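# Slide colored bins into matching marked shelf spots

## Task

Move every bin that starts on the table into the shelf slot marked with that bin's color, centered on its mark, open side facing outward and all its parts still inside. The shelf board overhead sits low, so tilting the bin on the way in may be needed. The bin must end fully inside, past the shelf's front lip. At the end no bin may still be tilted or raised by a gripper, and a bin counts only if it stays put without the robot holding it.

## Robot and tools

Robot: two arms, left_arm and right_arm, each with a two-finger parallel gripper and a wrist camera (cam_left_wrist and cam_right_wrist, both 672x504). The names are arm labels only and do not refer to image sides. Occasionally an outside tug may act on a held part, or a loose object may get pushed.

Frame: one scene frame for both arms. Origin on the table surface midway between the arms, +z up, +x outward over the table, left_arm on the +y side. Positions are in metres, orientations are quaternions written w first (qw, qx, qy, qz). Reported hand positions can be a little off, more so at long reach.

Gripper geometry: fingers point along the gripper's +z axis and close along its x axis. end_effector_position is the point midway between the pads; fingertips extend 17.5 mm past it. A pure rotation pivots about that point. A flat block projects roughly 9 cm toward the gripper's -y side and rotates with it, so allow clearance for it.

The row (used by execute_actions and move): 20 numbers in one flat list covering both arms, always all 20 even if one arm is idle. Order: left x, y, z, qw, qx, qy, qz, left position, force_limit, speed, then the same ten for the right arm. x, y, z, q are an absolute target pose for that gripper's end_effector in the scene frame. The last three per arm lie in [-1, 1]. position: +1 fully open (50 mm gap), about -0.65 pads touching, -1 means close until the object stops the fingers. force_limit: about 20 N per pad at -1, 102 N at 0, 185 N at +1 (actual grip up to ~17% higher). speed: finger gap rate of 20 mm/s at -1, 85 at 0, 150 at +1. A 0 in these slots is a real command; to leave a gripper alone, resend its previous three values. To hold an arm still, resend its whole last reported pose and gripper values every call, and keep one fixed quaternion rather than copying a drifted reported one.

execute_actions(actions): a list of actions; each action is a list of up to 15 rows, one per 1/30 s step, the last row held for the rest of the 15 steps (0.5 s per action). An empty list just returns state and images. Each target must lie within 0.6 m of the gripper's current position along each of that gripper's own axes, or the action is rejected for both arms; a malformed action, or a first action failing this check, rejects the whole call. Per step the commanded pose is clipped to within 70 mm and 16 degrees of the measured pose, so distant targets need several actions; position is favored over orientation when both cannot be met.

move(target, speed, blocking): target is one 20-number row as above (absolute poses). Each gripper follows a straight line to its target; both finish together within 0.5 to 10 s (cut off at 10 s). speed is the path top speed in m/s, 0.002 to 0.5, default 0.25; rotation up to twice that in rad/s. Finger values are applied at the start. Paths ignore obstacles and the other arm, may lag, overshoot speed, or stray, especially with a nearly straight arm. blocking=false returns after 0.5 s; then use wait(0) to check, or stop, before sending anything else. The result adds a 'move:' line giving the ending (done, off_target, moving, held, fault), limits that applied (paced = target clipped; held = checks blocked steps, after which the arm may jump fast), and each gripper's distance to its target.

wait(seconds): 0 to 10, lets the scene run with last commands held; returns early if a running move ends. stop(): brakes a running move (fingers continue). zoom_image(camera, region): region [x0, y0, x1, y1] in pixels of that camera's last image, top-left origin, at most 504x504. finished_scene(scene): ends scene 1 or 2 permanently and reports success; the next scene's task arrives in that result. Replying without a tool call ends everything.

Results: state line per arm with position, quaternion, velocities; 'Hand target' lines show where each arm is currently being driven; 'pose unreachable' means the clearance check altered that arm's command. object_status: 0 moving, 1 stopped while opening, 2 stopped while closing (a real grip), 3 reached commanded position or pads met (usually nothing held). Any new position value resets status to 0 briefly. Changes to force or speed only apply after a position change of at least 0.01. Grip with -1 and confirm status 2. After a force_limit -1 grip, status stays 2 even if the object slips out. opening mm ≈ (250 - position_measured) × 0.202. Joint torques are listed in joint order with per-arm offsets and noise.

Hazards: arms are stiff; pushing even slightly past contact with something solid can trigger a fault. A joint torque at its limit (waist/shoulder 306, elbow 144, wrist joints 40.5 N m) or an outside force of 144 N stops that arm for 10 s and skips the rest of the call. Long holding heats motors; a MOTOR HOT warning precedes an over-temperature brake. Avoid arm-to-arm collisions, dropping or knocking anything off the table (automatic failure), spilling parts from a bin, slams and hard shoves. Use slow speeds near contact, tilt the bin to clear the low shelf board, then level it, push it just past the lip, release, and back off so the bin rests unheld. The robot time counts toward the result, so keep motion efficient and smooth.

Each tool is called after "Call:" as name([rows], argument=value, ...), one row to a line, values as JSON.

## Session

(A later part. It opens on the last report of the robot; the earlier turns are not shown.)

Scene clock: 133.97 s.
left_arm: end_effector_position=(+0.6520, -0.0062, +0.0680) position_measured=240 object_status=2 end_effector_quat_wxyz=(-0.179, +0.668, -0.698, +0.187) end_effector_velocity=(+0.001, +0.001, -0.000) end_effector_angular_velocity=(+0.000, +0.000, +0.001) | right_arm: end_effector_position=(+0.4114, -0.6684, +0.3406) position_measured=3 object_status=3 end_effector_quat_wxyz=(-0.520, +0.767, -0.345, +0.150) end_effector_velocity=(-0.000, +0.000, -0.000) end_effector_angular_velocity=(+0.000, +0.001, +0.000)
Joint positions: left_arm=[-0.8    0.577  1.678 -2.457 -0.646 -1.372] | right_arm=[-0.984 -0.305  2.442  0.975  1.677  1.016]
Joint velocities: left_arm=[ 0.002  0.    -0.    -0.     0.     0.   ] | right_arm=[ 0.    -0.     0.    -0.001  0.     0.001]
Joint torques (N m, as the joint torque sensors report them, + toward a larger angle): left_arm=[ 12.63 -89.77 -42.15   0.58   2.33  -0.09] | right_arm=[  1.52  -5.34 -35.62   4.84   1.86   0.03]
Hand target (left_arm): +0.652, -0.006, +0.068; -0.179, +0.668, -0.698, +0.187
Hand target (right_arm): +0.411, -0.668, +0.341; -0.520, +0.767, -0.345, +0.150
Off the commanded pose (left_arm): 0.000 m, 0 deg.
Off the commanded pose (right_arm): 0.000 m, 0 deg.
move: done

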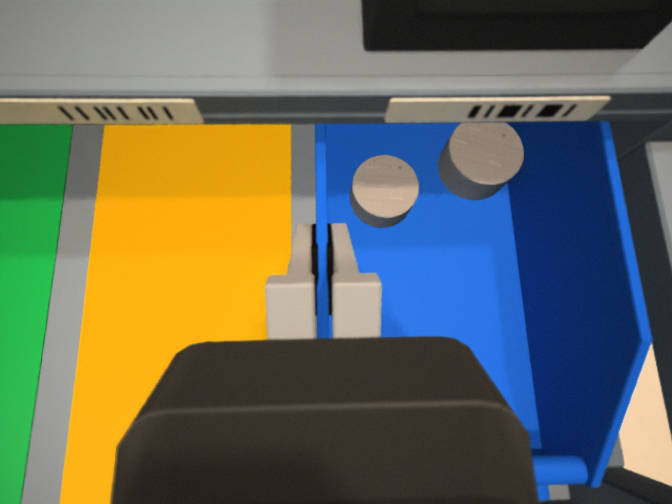

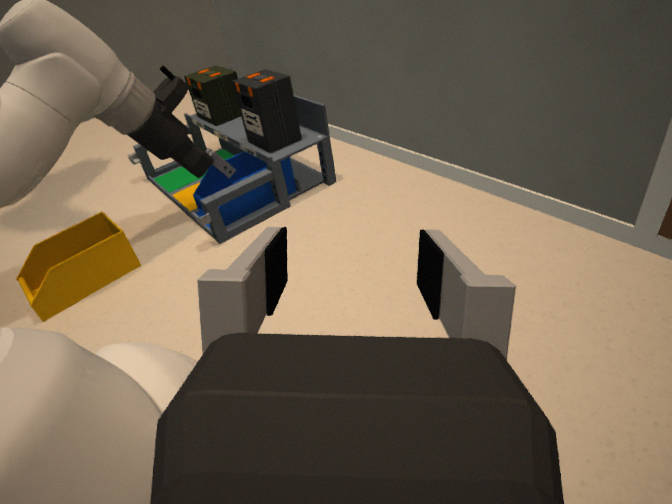

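Call:
execute_actions([
  [[0.6512,-0.0062,0.068,-0.179,0.668,-0.698,0.187,0.4,0,0.5,0.4114,-0.6684,0.3406,-0.520,0.767,-0.345,0.150,1,0,0]],
])

Call:
move(target=[0.615,-0.004,0.118,-0.179,0.668,-0.698,0.187,0.4,0,0.5,0.4114,-0.6684,0.3406,-0.520,0.767,-0.345,0.150,1,0,0], speed=0.2)

Call:
move(target=[0.322,0.0255,0.118,-0.187,0.698,-0.668,0.179,0.4,0,0.5,0.4114,-0.6684,0.3406,-0.520,0.767,-0.345,0.150,1,0,0], speed=0.35)

Scene clock: 147.77 s.
left_arm: end_effector_position=(+0.6512, -0.0063, +0.0680) position_measured=92 object_status=3 end_effector_quat_wxyz=(-0.179, +0.668, -0.698, +0.187) end_effector_velocity=(-0.000, -0.000, +0.000) end_effector_angular_velocity=(+0.000, -0.000, -0.000) | right_arm: end_effector_position=(+0.4114, -0.6684, +0.3406) position_measured=3 object_status=3 end_effector_quat_wxyz=(-0.520, +0.767, -0.345, +0.150) end_effector_velocity=(-0.000, -0.000, -0.000) end_effector_angular_velocity=(+0.001, +0.002, +0.001)
Joint positions: left_arm=[-0.801  0.577  1.679 -2.456 -0.646 -1.374] | right_arm=[-0.984 -0.305  2.442  0.975  1.677  1.016]
Joint velocities: left_arm=[-0. -0.  0.  0. -0. -0.] | right_arm=[ 0.     0.001 -0.    -0.002  0.     0.001]
Joint torques (N m, as the joint torque sensors report them, + toward a larger angle): left_arm=[  0.31 -90.4  -34.97  -1.89   0.64  -0.04] | right_arm=[ -0.24  -6.   -36.32   4.78   1.99   0.03]
Hand target (left_arm): +0.651, -0.006, +0.068; -0.179, +0.668, -0.698, +0.187
Hand target (right_arm): +0.411, -0.668, +0.341; -0.520, +0.767, -0.345, +0.150
Off the commanded pose (left_arm): 0.000 m, 0 deg.
Off the commanded pose (right_arm): 0.000 m, 0 deg.

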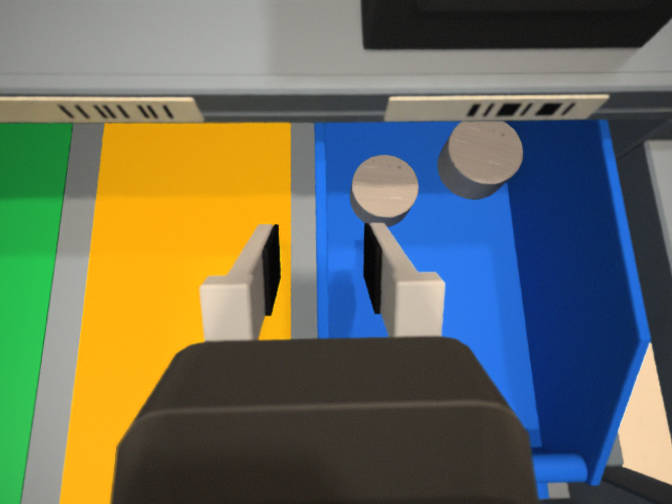

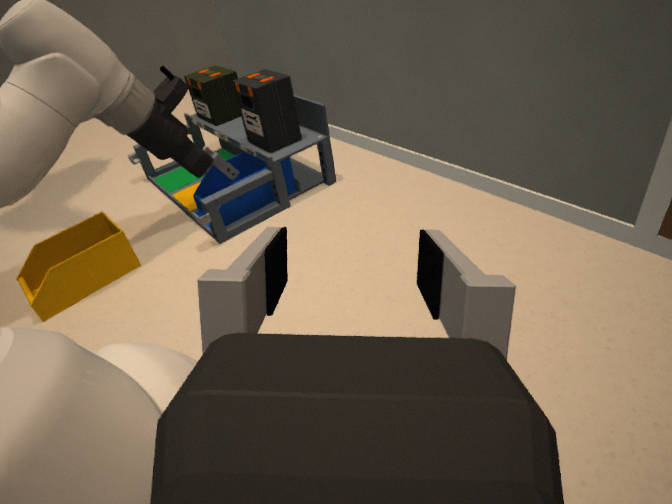

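Scene clock: 148.53 s.
left_arm: end_effector_position=(+0.6150, -0.0040, +0.1179) position_measured=92 object_status=3 end_effector_quat_wxyz=(-0.179, +0.668, -0.698, +0.187) end_effector_velocity=(-0.000, -0.001, +0.000) end_effector_angular_velocity=(+0.000, -0.001, -0.001) | right_arm: end_effector_position=(+0.4114, -0.6684, +0.3406) position_measured=3 object_status=3 end_effector_quat_wxyz=(-0.520, +0.767, -0.345, +0.150) end_effector_velocity=(-0.000, +0.000, -0.000) end_effector_angular_velocity=(+0.001, +0.001, +0.001)
Joint positions: left_arm=[-0.837  0.495  1.706 -2.492 -0.707 -1.356] | right_arm=[-0.984 -0.305  2.442  0.975  1.677  1.016]
Joint velocities: left_arm=[-0.001 -0.    -0.     0.001 -0.     0.   ] | right_arm=[-0.    -0.     0.001 -0.     0.001  0.   ]
Joint torques (N m, as the joint torque sensors report them, + toward a larger angle): left_arm=[  2.29 -84.79 -36.18  -2.17   0.74   0.06] | right_arm=[  0.82  -5.09 -36.17   4.84   2.09   0.16]
Hand target (left_arm): +0.615, -0.004, +0.118; -0.179, +0.668, -0.698, +0.187
Hand target (right_arm): +0.411, -0.668, +0.341; -0.520, +0.767, -0.345, +0.150
Off the commanded pose (left_arm): 0.000 m, 0 deg.
Off the commanded pose (right_arm): 0.000 m, 0 deg.
move: done

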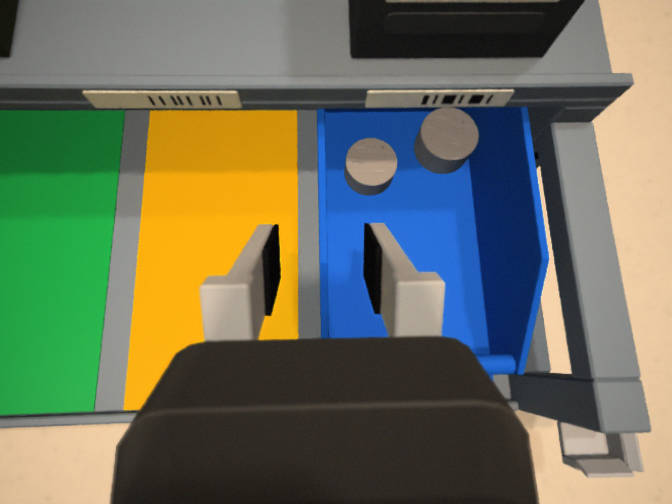

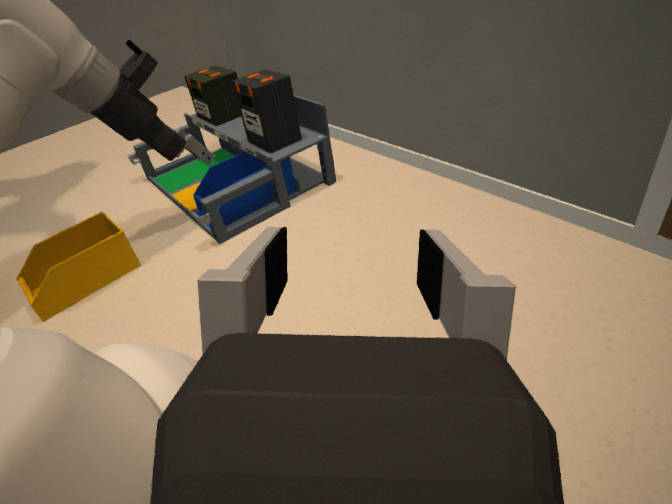

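Scene clock: 149.87 s.
left_arm: end_effector_position=(+0.3223, +0.0256, +0.1179) position_measured=92 object_status=3 end_effector_quat_wxyz=(-0.187, +0.698, -0.668, +0.179) end_effector_velocity=(-0.000, +0.000, -0.001) end_effector_angular_velocity=(+0.002, -0.000, -0.000) | right_arm: end_effector_position=(+0.4114, -0.6684, +0.3406) position_measured=3 object_status=3 end_effector_quat_wxyz=(-0.520, +0.767, -0.345, +0.150) end_effector_velocity=(-0.000, +0.000, -0.000) end_effector_angular_velocity=(+0.000, +0.000, -0.000)
Joint positions: left_arm=[-1.228  0.298  2.011 -2.436 -0.86  -1.861] | right_arm=[-0.984 -0.305  2.442  0.975  1.677  1.016]
Joint velocities: left_arm=[-0.     0.001  0.     0.001 -0.    -0.   ] | right_arm=[ 0. -0.  0.  0. -0.  0.]
Joint torques (N m, as the joint torque sensors report them, + toward a larger angle): left_arm=[  1.24 -62.61 -34.01  -2.    -0.75  -0.19] | right_arm=[  1.78  -5.96 -36.     4.71   1.94   0.08]
Hand target (left_arm): +0.322, +0.026, +0.118; -0.187, +0.698, -0.668, +0.179
Hand target (right_arm): +0.411, -0.668, +0.341; -0.520, +0.767, -0.345, +0.150
Off the commanded pose (left_arm): 0.000 m, 0 deg.
Off the commanded pose (right_arm): 0.000 m, 0 deg.
move: done

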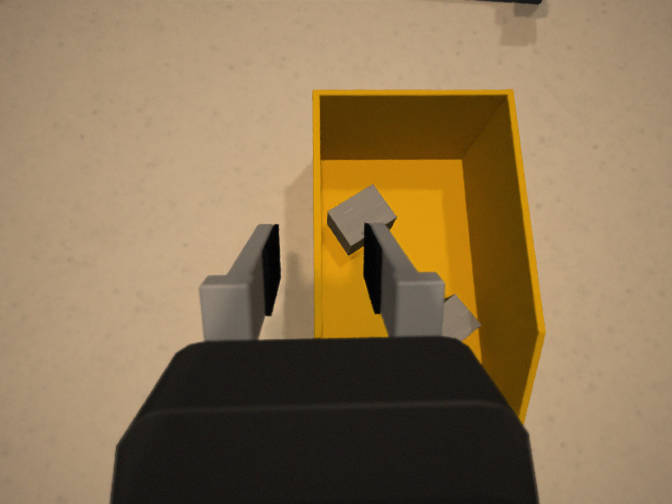

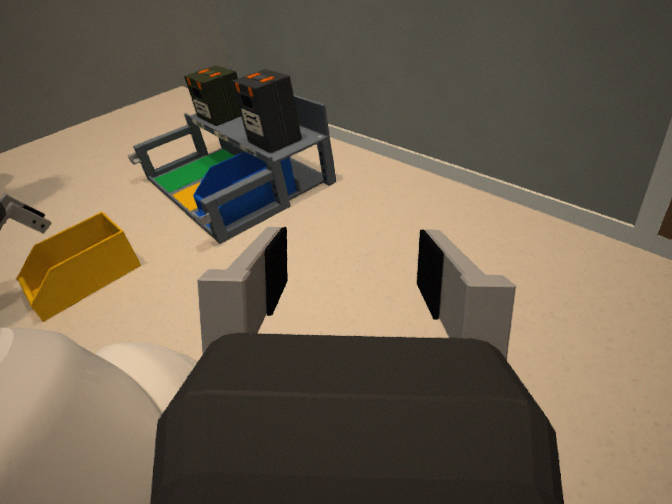

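Call:
move(target=[0.322,0.0273,0.060,-0.187,0.698,-0.668,0.179,0.4,0,0.5,0.4114,-0.6684,0.3406,-0.520,0.767,-0.345,0.150,1,0,0], speed=0.15)

Call:
execute_actions([
  [[0.322,0.0273,0.060,-0.187,0.698,-0.668,0.179,-1,0.2,0.3,0.4114,-0.6684,0.3406,-0.520,0.767,-0.345,0.150,1,0,0]],
])

Scene clock: 153.70 s.
left_arm: end_effector_position=(+0.3220, +0.0273, +0.0601) position_measured=92 object_status=3 end_effector_quat_wxyz=(-0.187, +0.698, -0.668, +0.179) end_effector_velocity=(-0.000, -0.000, -0.000) end_effector_angular_velocity=(-0.000, -0.000, -0.000) | right_arm: end_effector_position=(+0.4114, -0.6684, +0.3406) position_measured=3 object_status=3 end_effector_quat_wxyz=(-0.520, +0.767, -0.345, +0.150) end_effector_velocity=(+0.000, -0.000, +0.000) end_effector_angular_velocity=(-0.001, +0.000, +0.000)
Joint positions: left_arm=[-1.228  0.37   2.05  -2.367 -0.778 -1.962] | right_arm=[-0.984 -0.305  2.442  0.975  1.677  1.016]
Joint velocities: left_arm=[-0.     0.     0.     0.001  0.    -0.001] | right_arm=[ 0.    -0.    -0.001 -0.     0.     0.   ]
Joint torques (N m, as the joint torque sensors report them, + toward a larger angle): left_arm=[  2.76 -66.07 -27.76  -1.14  -0.48  -0.3 ] | right_arm=[  1.05  -5.92 -35.48   4.7    2.13   0.07]
Hand target (left_arm): +0.322, +0.027, +0.060; -0.187, +0.698, -0.668, +0.179
Hand target (right_arm): +0.411, -0.668, +0.341; -0.520, +0.767, -0.345, +0.150
Off the commanded pose (left_arm): 0.000 m, 0 deg.
Off the commanded pose (right_arm): 0.000 m, 0 deg.
move: done

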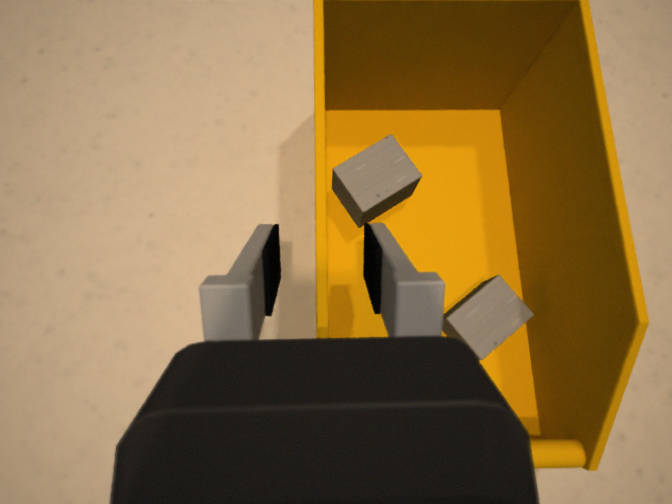

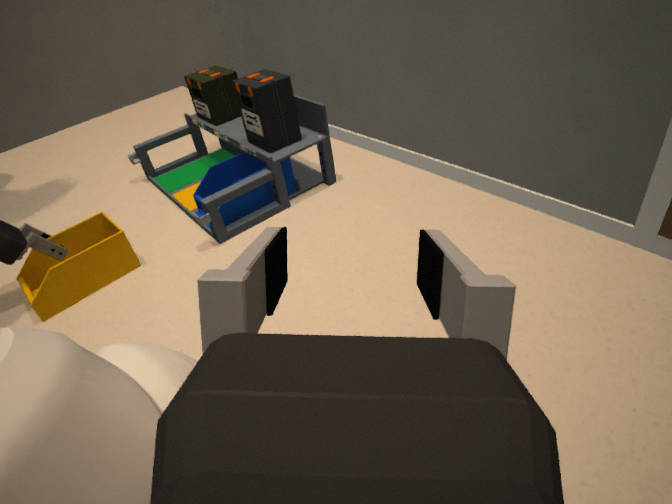

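Scene clock: 154.20 s.
left_arm: end_effector_position=(+0.3220, +0.0273, +0.0600) position_measured=240 object_status=0 end_effector_quat_wxyz=(-0.187, +0.698, -0.668, +0.179) end_effector_velocity=(+0.001, +0.001, -0.001) end_effector_angular_velocity=(+0.001, -0.000, +0.001) | right_arm: end_effector_position=(+0.4114, -0.6684, +0.3406) position_measured=3 object_status=3 end_effector_quat_wxyz=(-0.520, +0.767, -0.345, +0.150) end_effector_velocity=(+0.000, -0.000, +0.000) end_effector_angular_velocity=(-0.001, -0.000, +0.000)
Joint positions: left_arm=[-1.228  0.37   2.05  -2.367 -0.778 -1.962] | right_arm=[-0.984 -0.305  2.442  0.975  1.677  1.016]
Joint velocities: left_arm=[ 0.001  0.001  0.     0.001 -0.    -0.   ] | right_arm=[-0. -0. -0. -0. -0. -0.]
Joint torques (N m, as the joint torque sensors report them, + toward a larger angle): left_arm=[  2.98 -68.04 -27.73  -1.4   -0.75  -0.08] | right_arm=[  1.14  -5.85 -35.76   4.76   1.85   0.08]
Hand target (left_arm): +0.322, +0.027, +0.060; -0.187, +0.698, -0.668, +0.179
Hand target (right_arm): +0.411, -0.668, +0.341; -0.520, +0.767, -0.345, +0.150
Off the commanded pose (left_arm): 0.000 m, 0 deg.
Off the commanded pose (right_arm): 0.000 m, 0 deg.

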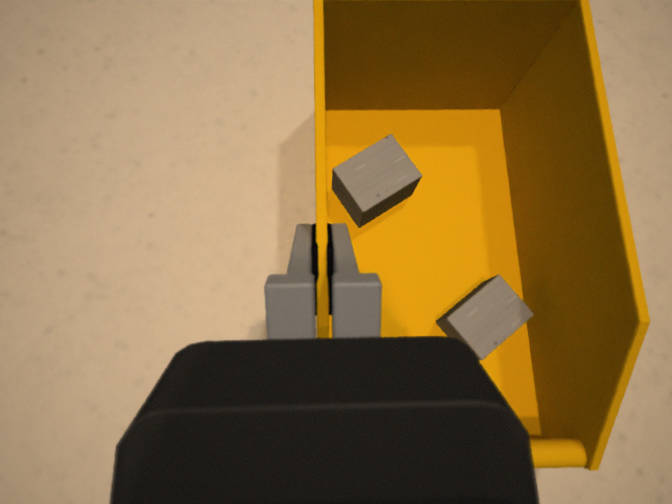

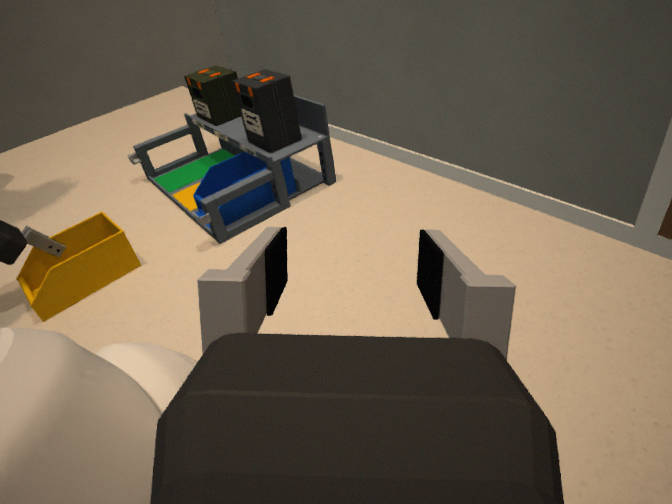

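Call:
move(target=[0.326,0.030,0.080,-0.187,0.698,-0.668,0.179,-1,0.2,0.3,0.4114,-0.6684,0.3406,-0.520,0.767,-0.345,0.150,1,0,0], speed=0.1)

Call:
move(target=[0.44,0.1149,0.094,-0.1438,0.6763,-0.7065,0.1502,-1,0.2,0.3,0.4114,-0.6684,0.3406,-0.520,0.767,-0.345,0.150,1,0,0], speed=0.2)

Scene clock: 164.80 s.
left_arm: end_effector_position=(+0.3260, +0.0300, +0.0799) position_measured=240 object_status=2 end_effector_quat_wxyz=(-0.187, +0.698, -0.668, +0.179) end_effector_velocity=(-0.001, -0.001, -0.000) end_effector_angular_velocity=(+0.001, -0.000, -0.002) | right_arm: end_effector_position=(+0.4114, -0.6684, +0.3406) position_measured=3 object_status=3 end_effector_quat_wxyz=(-0.520, +0.767, -0.345, +0.150) end_effector_velocity=(+0.000, -0.000, -0.000) end_effector_angular_velocity=(+0.001, -0.000, -0.001)
Joint positions: left_arm=[-1.22   0.342  2.041 -2.39  -0.801 -1.921] | right_arm=[-0.984 -0.305  2.442  0.975  1.677  1.016]
Joint velocities: left_arm=[-0.001  0.    -0.     0.    -0.     0.001] | right_arm=[ 0.     0.     0.     0.001 -0.     0.   ]
Joint torques (N m, as the joint torque sensors report them, + toward a larger angle): left_arm=[  2.26 -69.   -31.89  -1.    -0.4   -0.12] | right_arm=[  2.18  -5.77 -35.45   4.81   1.97   0.24]
Hand target (left_arm): +0.326, +0.030, +0.080; -0.187, +0.698, -0.668, +0.179
Hand target (right_arm): +0.411, -0.668, +0.341; -0.520, +0.767, -0.345, +0.150
Off the commanded pose (left_arm): 0.000 m, 0 deg.
Off the commanded pose (right_arm): 0.000 m, 0 deg.
move: done

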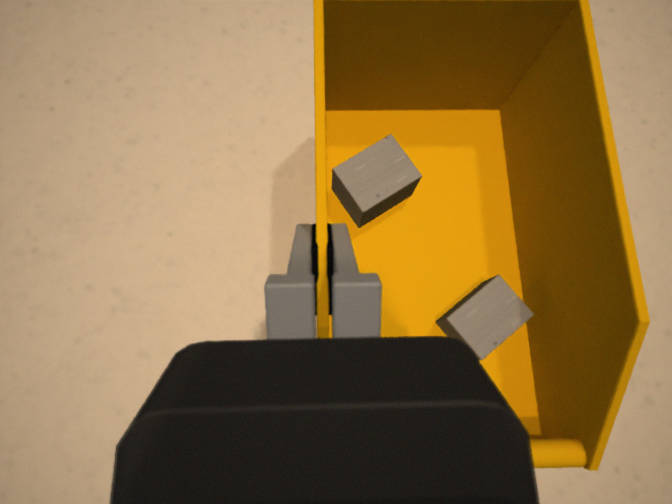

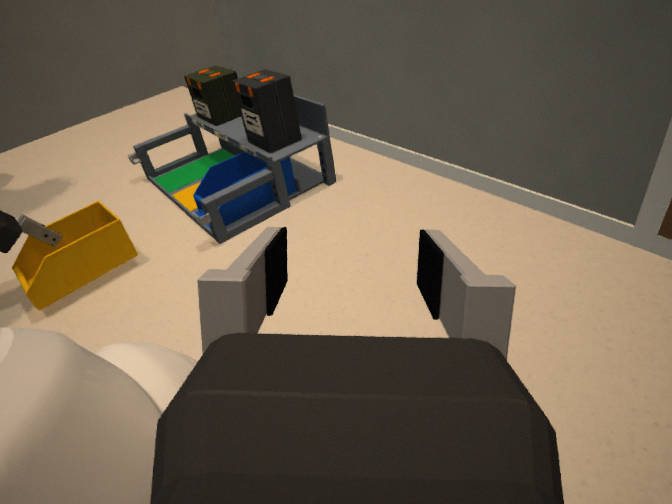

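Scene clock: 165.90 s.
left_arm: end_effector_position=(+0.4397, +0.1148, +0.0940) position_measured=240 object_status=2 end_effector_quat_wxyz=(-0.144, +0.676, -0.707, +0.150) end_effector_velocity=(+0.000, -0.001, -0.000) end_effector_angular_velocity=(+0.000, +0.002, -0.001) | right_arm: end_effector_position=(+0.4114, -0.6684, +0.3406) position_measured=3 object_status=3 end_effector_quat_wxyz=(-0.520, +0.767, -0.345, +0.150) end_effector_velocity=(+0.000, +0.000, -0.000) end_effector_angular_velocity=(+0.001, +0.000, -0.000)
Joint positions: left_arm=[-0.929  0.265  2.076 -2.544 -0.651 -1.45 ] | right_arm=[-0.984 -0.305  2.442  0.975  1.677  1.016]
Joint velocities: left_arm=[ 0.     0.001 -0.002 -0.003 -0.     0.004] | right_arm=[0. 0. 0. 0. 0. 0.]
Joint torques (N m, as the joint torque sensors report them, + toward a larger angle): left_arm=[ -0.28 -60.48 -34.11  -2.1    1.    -0.04] | right_arm=[  2.68  -5.64 -35.95   4.77   1.88  -0.05]
Hand target (left_arm): +0.440, +0.115, +0.094; -0.144, +0.676, -0.707, +0.150
Hand target (right_arm): +0.411, -0.668, +0.341; -0.520, +0.767, -0.345, +0.150
Off the commanded pose (left_arm): 0.000 m, 0 deg.
Off the commanded pose (right_arm): 0.000 m, 0 deg.
move: done

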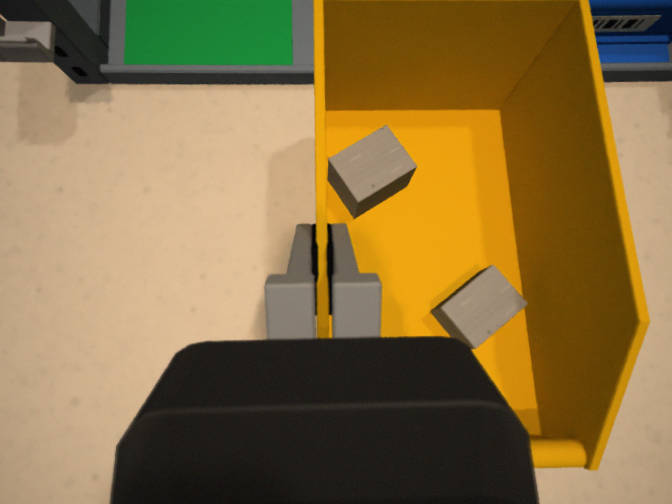

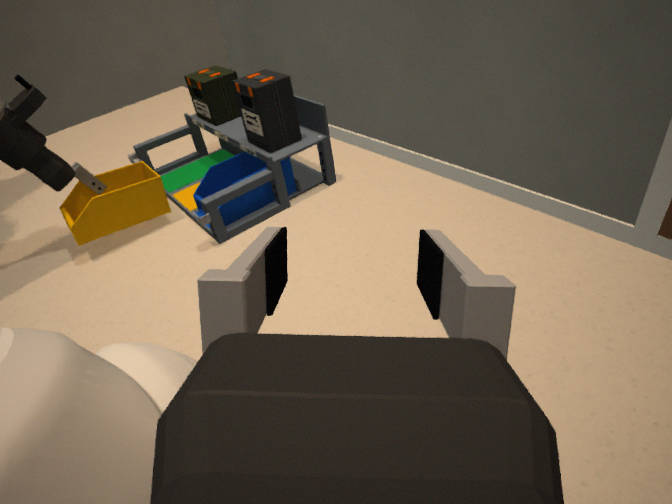

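Call:
move(target=[0.585,0.1085,0.081,-0.1438,0.6763,-0.7065,0.1502,-1,0.2,0.3,0.4114,-0.6684,0.3406,-0.520,0.767,-0.345,0.150,1,0,0], speed=0.15)

Call:
move(target=[0.643,0.106,0.0795,-0.1438,0.6763,-0.7065,0.1502,-1,0.2,0.3,0.4114,-0.6684,0.3406,-0.520,0.767,-0.345,0.150,1,0,0], speed=0.09)

Scene clock: 171.67 s.
left_arm: end_effector_position=(+0.5849, +0.1084, +0.0811) position_measured=240 object_status=2 end_effector_quat_wxyz=(-0.144, +0.676, -0.707, +0.150) end_effector_velocity=(+0.001, +0.001, +0.001) end_effector_angular_velocity=(-0.001, -0.001, +0.002) | right_arm: end_effector_position=(+0.4114, -0.6684, +0.3406) position_measured=3 object_status=3 end_effector_quat_wxyz=(-0.520, +0.767, -0.345, +0.150) end_effector_velocity=(+0.000, -0.000, -0.000) end_effector_angular_velocity=(-0.001, +0.001, -0.001)
Joint positions: left_arm=[-0.742  0.406  1.897 -2.602 -0.61  -1.22 ] | right_arm=[-0.984 -0.305  2.442  0.975  1.677  1.016]
Joint velocities: left_arm=[ 0.002 -0.    -0.001 -0.     0.     0.001] | right_arm=[ 0.     0.     0.    -0.    -0.001  0.   ]
Joint torques (N m, as the joint torque sensors report them, + toward a larger angle): left_arm=[  4.29 -77.69 -36.06  -2.06   1.11  -0.17] | right_arm=[  1.36  -5.85 -36.11   4.68   1.96   0.  ]
Hand target (left_arm): +0.585, +0.108, +0.081; -0.144, +0.676, -0.707, +0.150
Hand target (right_arm): +0.411, -0.668, +0.341; -0.520, +0.767, -0.345, +0.150
Off the commanded pose (left_arm): 0.000 m, 0 deg.
Off the commanded pose (right_arm): 0.000 m, 0 deg.
move: done

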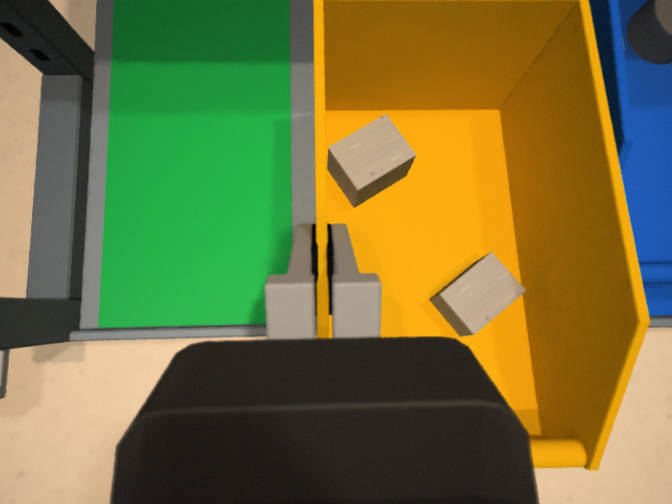

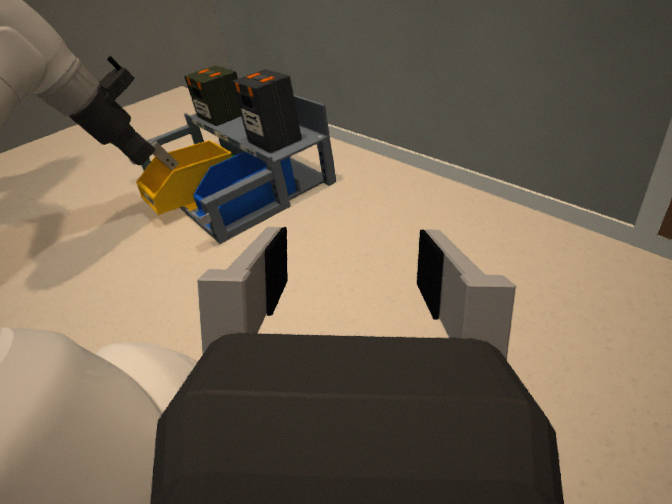

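Scene clock: 172.63 s.
left_arm: end_effector_position=(+0.6430, +0.1060, +0.0795) position_measured=240 object_status=2 end_effector_quat_wxyz=(-0.144, +0.676, -0.707, +0.150) end_effector_velocity=(+0.001, +0.001, -0.000) end_effector_angular_velocity=(-0.000, +0.001, +0.002) | right_arm: end_effector_position=(+0.4114, -0.6684, +0.3406) position_measured=3 object_status=3 end_effector_quat_wxyz=(-0.520, +0.767, -0.345, +0.150) end_effector_velocity=(+0.000, -0.000, +0.000) end_effector_angular_velocity=(+0.000, -0.000, -0.001)
Joint positions: left_arm=[-0.682  0.462  1.809 -2.641 -0.615 -1.124] | right_arm=[-0.984 -0.305  2.442  0.975  1.677  1.016]
Joint velocities: left_arm=[ 0.002  0.001 -0.001 -0.001 -0.     0.001] | right_arm=[-0.     0.    -0.     0.001 -0.     0.   ]
Joint torques (N m, as the joint torque sensors report them, + toward a larger angle): left_arm=[  2.86 -82.68 -37.12  -2.1    0.98   0.23] | right_arm=[  0.55  -7.24 -35.93   4.76   2.05   0.05]
Hand target (left_arm): +0.643, +0.106, +0.080; -0.144, +0.676, -0.707, +0.150
Hand target (right_arm): +0.411, -0.668, +0.341; -0.520, +0.767, -0.345, +0.150
Off the commanded pose (left_arm): 0.000 m, 0 deg.
Off the commanded pose (right_arm): 0.000 m, 0 deg.
move: done

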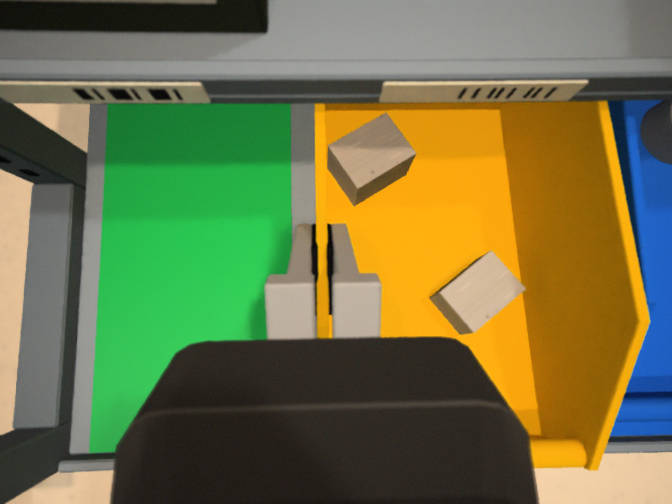

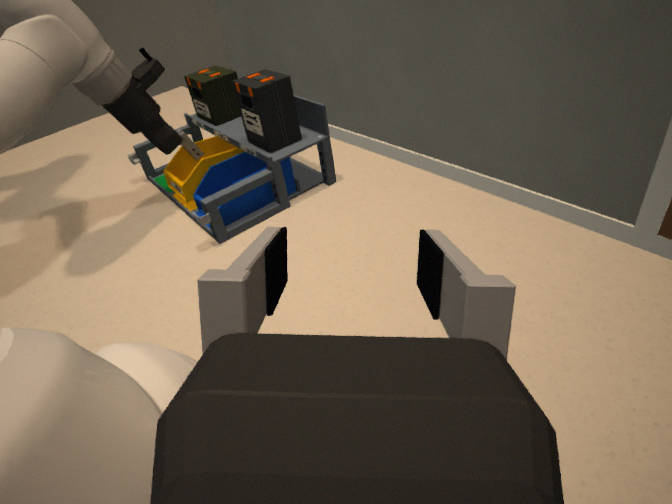

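Call:
move(target=[0.6485,0.1056,0.0685,-0.179,0.668,-0.698,0.187,-1,0.2,0.3,0.4114,-0.6684,0.3406,-0.520,0.767,-0.345,0.150,1,0,0], speed=0.05)

Call:
move(target=[0.6505,0.1055,0.068,-0.179,0.668,-0.698,0.187,-1,0.2,0.3,0.4114,-0.6684,0.3406,-0.520,0.767,-0.345,0.150,1,0,0], speed=0.02)

Scene clock: 176.63 s.
left_arm: end_effector_position=(+0.6485, +0.1056, +0.0685) position_measured=240 object_status=2 end_effector_quat_wxyz=(-0.179, +0.668, -0.698, +0.187) end_effector_velocity=(-0.000, -0.001, -0.000) end_effector_angular_velocity=(+0.000, -0.003, -0.001) | right_arm: end_effector_position=(+0.4114, -0.6684, +0.3406) position_measured=3 object_status=3 end_effector_quat_wxyz=(-0.520, +0.767, -0.345, +0.150) end_effector_velocity=(+0.000, -0.000, +0.000) end_effector_angular_velocity=(-0.000, -0.001, -0.000)
Joint positions: left_arm=[-0.704  0.473  1.858 -2.401 -0.542 -1.363] | right_arm=[-0.984 -0.305  2.442  0.975  1.677  1.016]
Joint velocities: left_arm=[-0.002  0.     0.001  0.008  0.001 -0.009] | right_arm=[-0.     0.    -0.     0.001  0.    -0.   ]
Joint torques (N m, as the joint torque sensors report them, + toward a larger angle): left_arm=[  3.26 -81.25 -33.94  -1.49   0.27  -0.15] | right_arm=[  2.31  -5.46 -36.     4.78   2.01   0.1 ]
Hand target (left_arm): +0.648, +0.106, +0.068; -0.179, +0.668, -0.698, +0.187
Hand target (right_arm): +0.411, -0.668, +0.341; -0.520, +0.767, -0.345, +0.150
Off the commanded pose (left_arm): 0.000 m, 0 deg.
Off the commanded pose (right_arm): 0.000 m, 0 deg.
move: done

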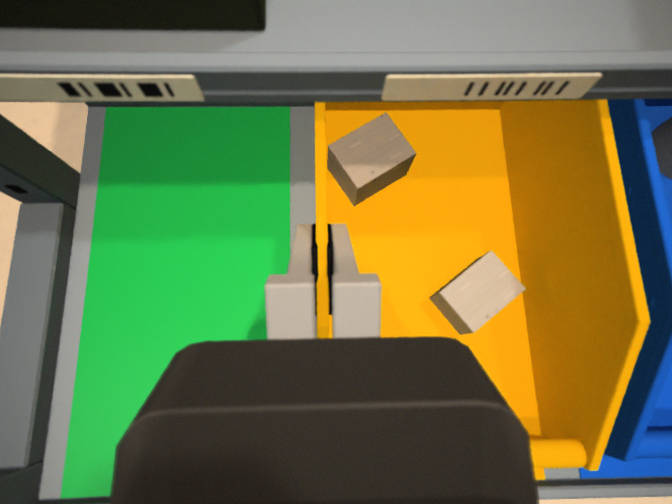

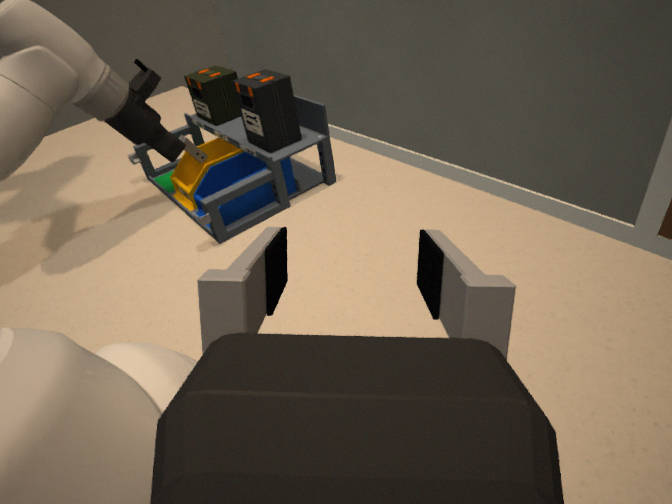

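Scene clock: 177.33 s.
left_arm: end_effector_position=(+0.6505, +0.1055, +0.0680) position_measured=240 object_status=2 end_effector_quat_wxyz=(-0.179, +0.668, -0.698, +0.187) end_effector_velocity=(+0.000, +0.000, -0.001) end_effector_angular_velocity=(+0.001, +0.000, +0.000) | right_arm: end_effector_position=(+0.4114, -0.6684, +0.3406) position_measured=3 object_status=3 end_effector_quat_wxyz=(-0.520, +0.767, -0.345, +0.150) end_effector_velocity=(-0.000, -0.000, -0.001) end_effector_angular_velocity=(-0.001, +0.001, -0.001)
Joint positions: left_arm=[-0.702  0.475  1.855 -2.401 -0.541 -1.361] | right_arm=[-0.984 -0.305  2.442  0.975  1.677  1.016]
Joint velocities: left_arm=[ 0.001  0.001 -0.     0.    -0.    -0.   ] | right_arm=[-0.     0.     0.001 -0.001 -0.001 -0.   ]
Joint torques (N m, as the joint torque sensors report them, + toward a larger angle): left_arm=[  2.51 -84.61 -34.71  -1.6    0.5   -0.26] | right_arm=[  0.62  -4.74 -35.71   4.76   2.    -0.02]
Hand target (left_arm): +0.650, +0.105, +0.068; -0.179, +0.668, -0.698, +0.187
Hand target (right_arm): +0.411, -0.668, +0.341; -0.520, +0.767, -0.345, +0.150
Off the commanded pose (left_arm): 0.000 m, 0 deg.
Off the commanded pose (right_arm): 0.000 m, 0 deg.
move: done

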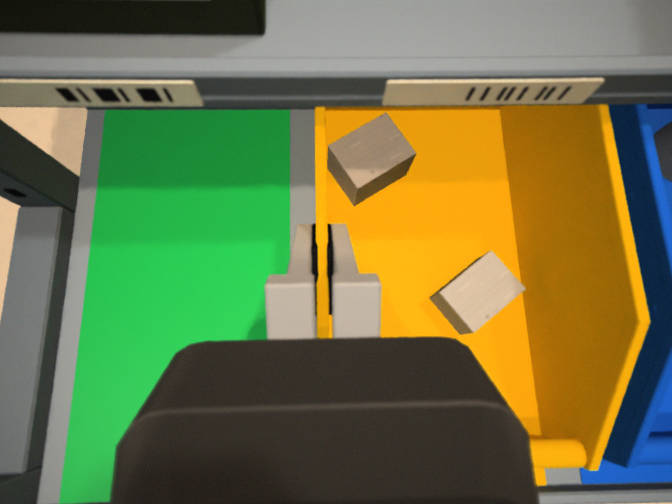

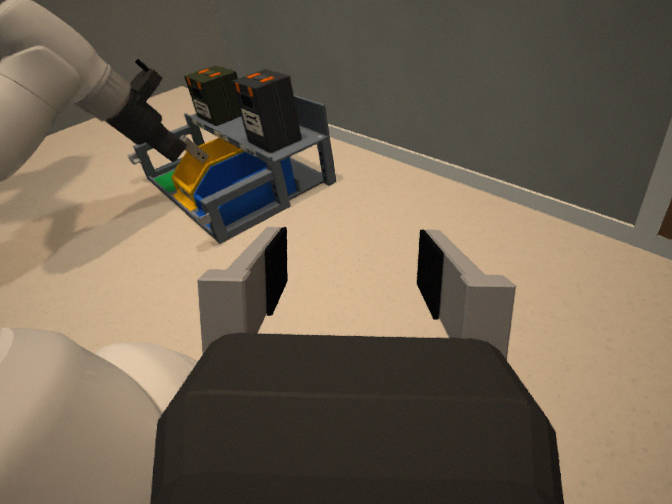

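Call:
move(target=[0.6514,0.1054,0.067,-0.179,0.668,-0.698,0.187,-1,0.2,0.3,0.4114,-0.6684,0.3406,-0.520,0.767,-0.345,0.150,1,0,0], speed=0.02)

Scene clock: 179.90 s.
left_arm: end_effector_position=(+0.6514, +0.1054, +0.0670) position_measured=240 object_status=2 end_effector_quat_wxyz=(-0.179, +0.668, -0.698, +0.187) end_effector_velocity=(-0.000, -0.000, +0.000) end_effector_angular_velocity=(-0.000, +0.000, +0.000) | right_arm: end_effector_position=(+0.4114, -0.6684, +0.3406) position_measured=3 object_status=3 end_effector_quat_wxyz=(-0.520, +0.767, -0.345, +0.150) end_effector_velocity=(+0.000, -0.000, -0.000) end_effector_angular_velocity=(-0.000, -0.000, -0.000)
Joint positions: left_arm=[-0.701  0.477  1.854 -2.4   -0.54  -1.361] | right_arm=[-0.984 -0.305  2.442  0.975  1.677  1.016]
Joint velocities: left_arm=[-0.    -0.    -0.    -0.001  0.     0.   ] | right_arm=[ 0.  0.  0. -0. -0. -0.]
Joint torques (N m, as the joint torque sensors report them, + toward a larger angle): left_arm=[ 12.04 -78.18 -41.3    0.65   1.46  -0.25] | right_arm=[  0.43  -6.42 -35.33   4.81   2.05   0.13]
Hand target (left_arm): +0.651, +0.105, +0.067; -0.179, +0.668, -0.698, +0.187
Hand target (right_arm): +0.411, -0.668, +0.341; -0.520, +0.767, -0.345, +0.150
Off the commanded pose (left_arm): 0.000 m, 0 deg.
Off the commanded pose (right_arm): 0.000 m, 0 deg.
move: done

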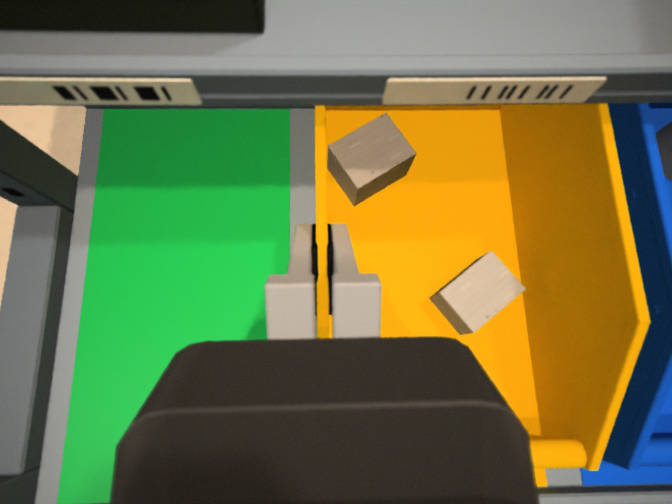

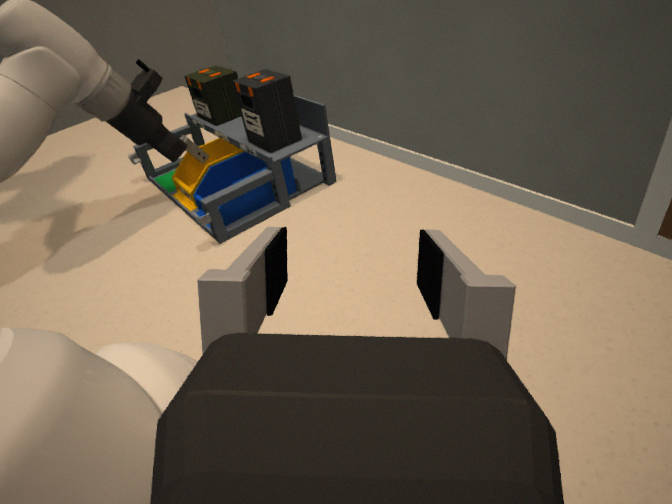

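Contact with the back stop. Release and retreat.

Call:
execute_actions([
  [[0.6514,0.1054,0.067,-0.179,0.668,-0.698,0.187,0.4,0,0.5,0.4114,-0.6684,0.3406,-0.520,0.767,-0.345,0.150,1,0,0]],
])

Call:
move(target=[0.605,0.107,0.130,-0.179,0.668,-0.698,0.187,0.4,0,0.5,0.4114,-0.6684,0.3406,-0.520,0.767,-0.345,0.150,1,0,0], speed=0.2)

Scene clock: 182.73 s.
left_arm: end_effector_position=(+0.6516, +0.1054, +0.0671) position_measured=92 object_status=3 end_effector_quat_wxyz=(-0.179, +0.668, -0.698, +0.187) end_effector_velocity=(-0.000, -0.001, +0.001) end_effector_angular_velocity=(-0.001, -0.000, -0.001) | right_arm: end_effector_position=(+0.4114, -0.6684, +0.3406) position_measured=3 object_status=3 end_effector_quat_wxyz=(-0.520, +0.767, -0.345, +0.150) end_effector_velocity=(+0.000, -0.000, +0.000) end_effector_angular_velocity=(-0.001, -0.000, -0.000)
Joint positions: left_arm=[-0.701  0.477  1.854 -2.4   -0.54  -1.361] | right_arm=[-0.984 -0.305  2.442  0.975  1.677  1.016]
Joint velocities: left_arm=[-0.001 -0.001 -0.    -0.001  0.     0.   ] | right_arm=[-0. -0. -0.  0. -0. -0.]
Joint torques (N m, as the joint torque sensors report them, + toward a larger angle): left_arm=[  2.64 -80.93 -32.3   -1.69   0.6   -0.16] | right_arm=[  0.66  -5.74 -36.     4.71   1.91   0.14]
Hand target (left_arm): +0.651, +0.105, +0.067; -0.179, +0.668, -0.698, +0.187
Hand target (right_arm): +0.411, -0.668, +0.341; -0.520, +0.767, -0.345, +0.150
Off the commanded pose (left_arm): 0.000 m, 0 deg.
Off the commanded pose (right_arm): 0.000 m, 0 deg.

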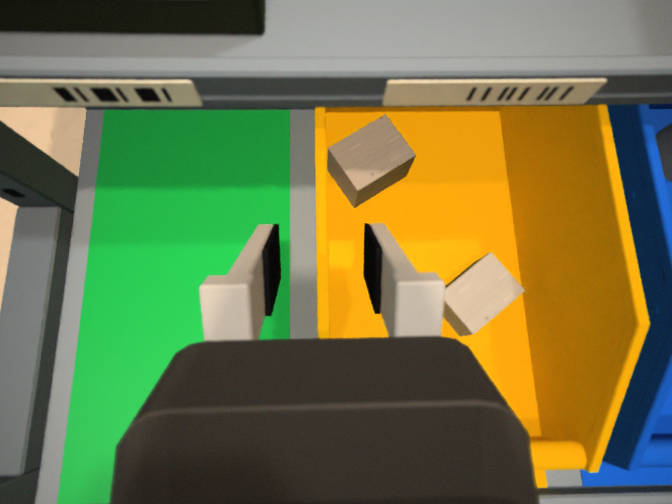

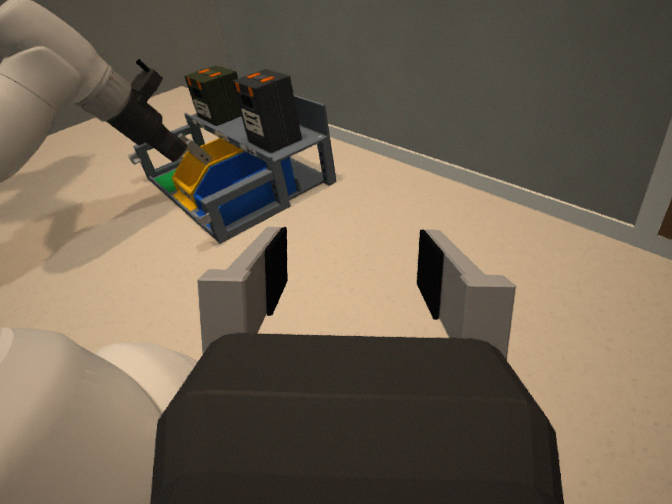

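Scene clock: 183.53 s.
left_arm: end_effector_position=(+0.6050, +0.1070, +0.1299) position_measured=92 object_status=3 end_effector_quat_wxyz=(-0.179, +0.668, -0.698, +0.187) end_effector_velocity=(-0.001, -0.001, +0.002) end_effector_angular_velocity=(-0.001, -0.001, -0.001) | right_arm: end_effector_position=(+0.4114, -0.6684, +0.3406) position_measured=3 object_status=3 end_effector_quat_wxyz=(-0.520, +0.767, -0.345, +0.150) end_effector_velocity=(+0.000, -0.000, -0.000) end_effector_angular_velocity=(-0.001, +0.000, -0.000)
Joint positions: left_arm=[-0.751  0.364  1.886 -2.47  -0.626 -1.317] | right_arm=[-0.984 -0.305  2.442  0.975  1.677  1.016]
Joint velocities: left_arm=[-0.001 -0.002  0.    -0.    -0.     0.   ] | right_arm=[ 0.    -0.    -0.    -0.    -0.001 -0.   ]
Joint torques (N m, as the joint torque sensors report them, + toward a larger angle): left_arm=[  2.51 -71.59 -35.51  -2.26   0.53   0.13] | right_arm=[  1.23  -6.56 -35.56   4.87   1.84  -0.06]
Hand target (left_arm): +0.605, +0.107, +0.130; -0.179, +0.668, -0.698, +0.187
Hand target (right_arm): +0.411, -0.668, +0.341; -0.520, +0.767, -0.345, +0.150
Off the commanded pose (left_arm): 0.000 m, 0 deg.
Off the commanded pose (right_arm): 0.000 m, 0 deg.
move: done

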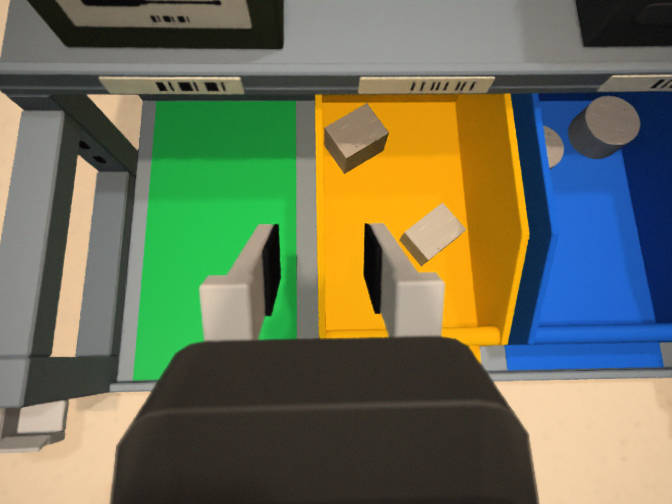

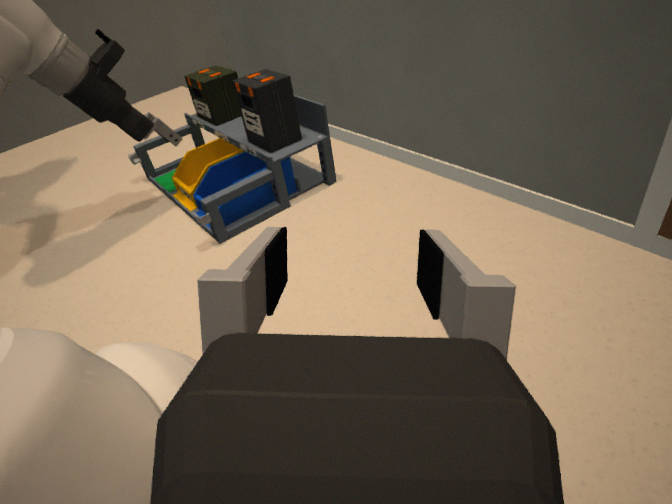

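Both bins are seated.

Call:
finished_scene(scene=2)

The scene is finished: the task was done.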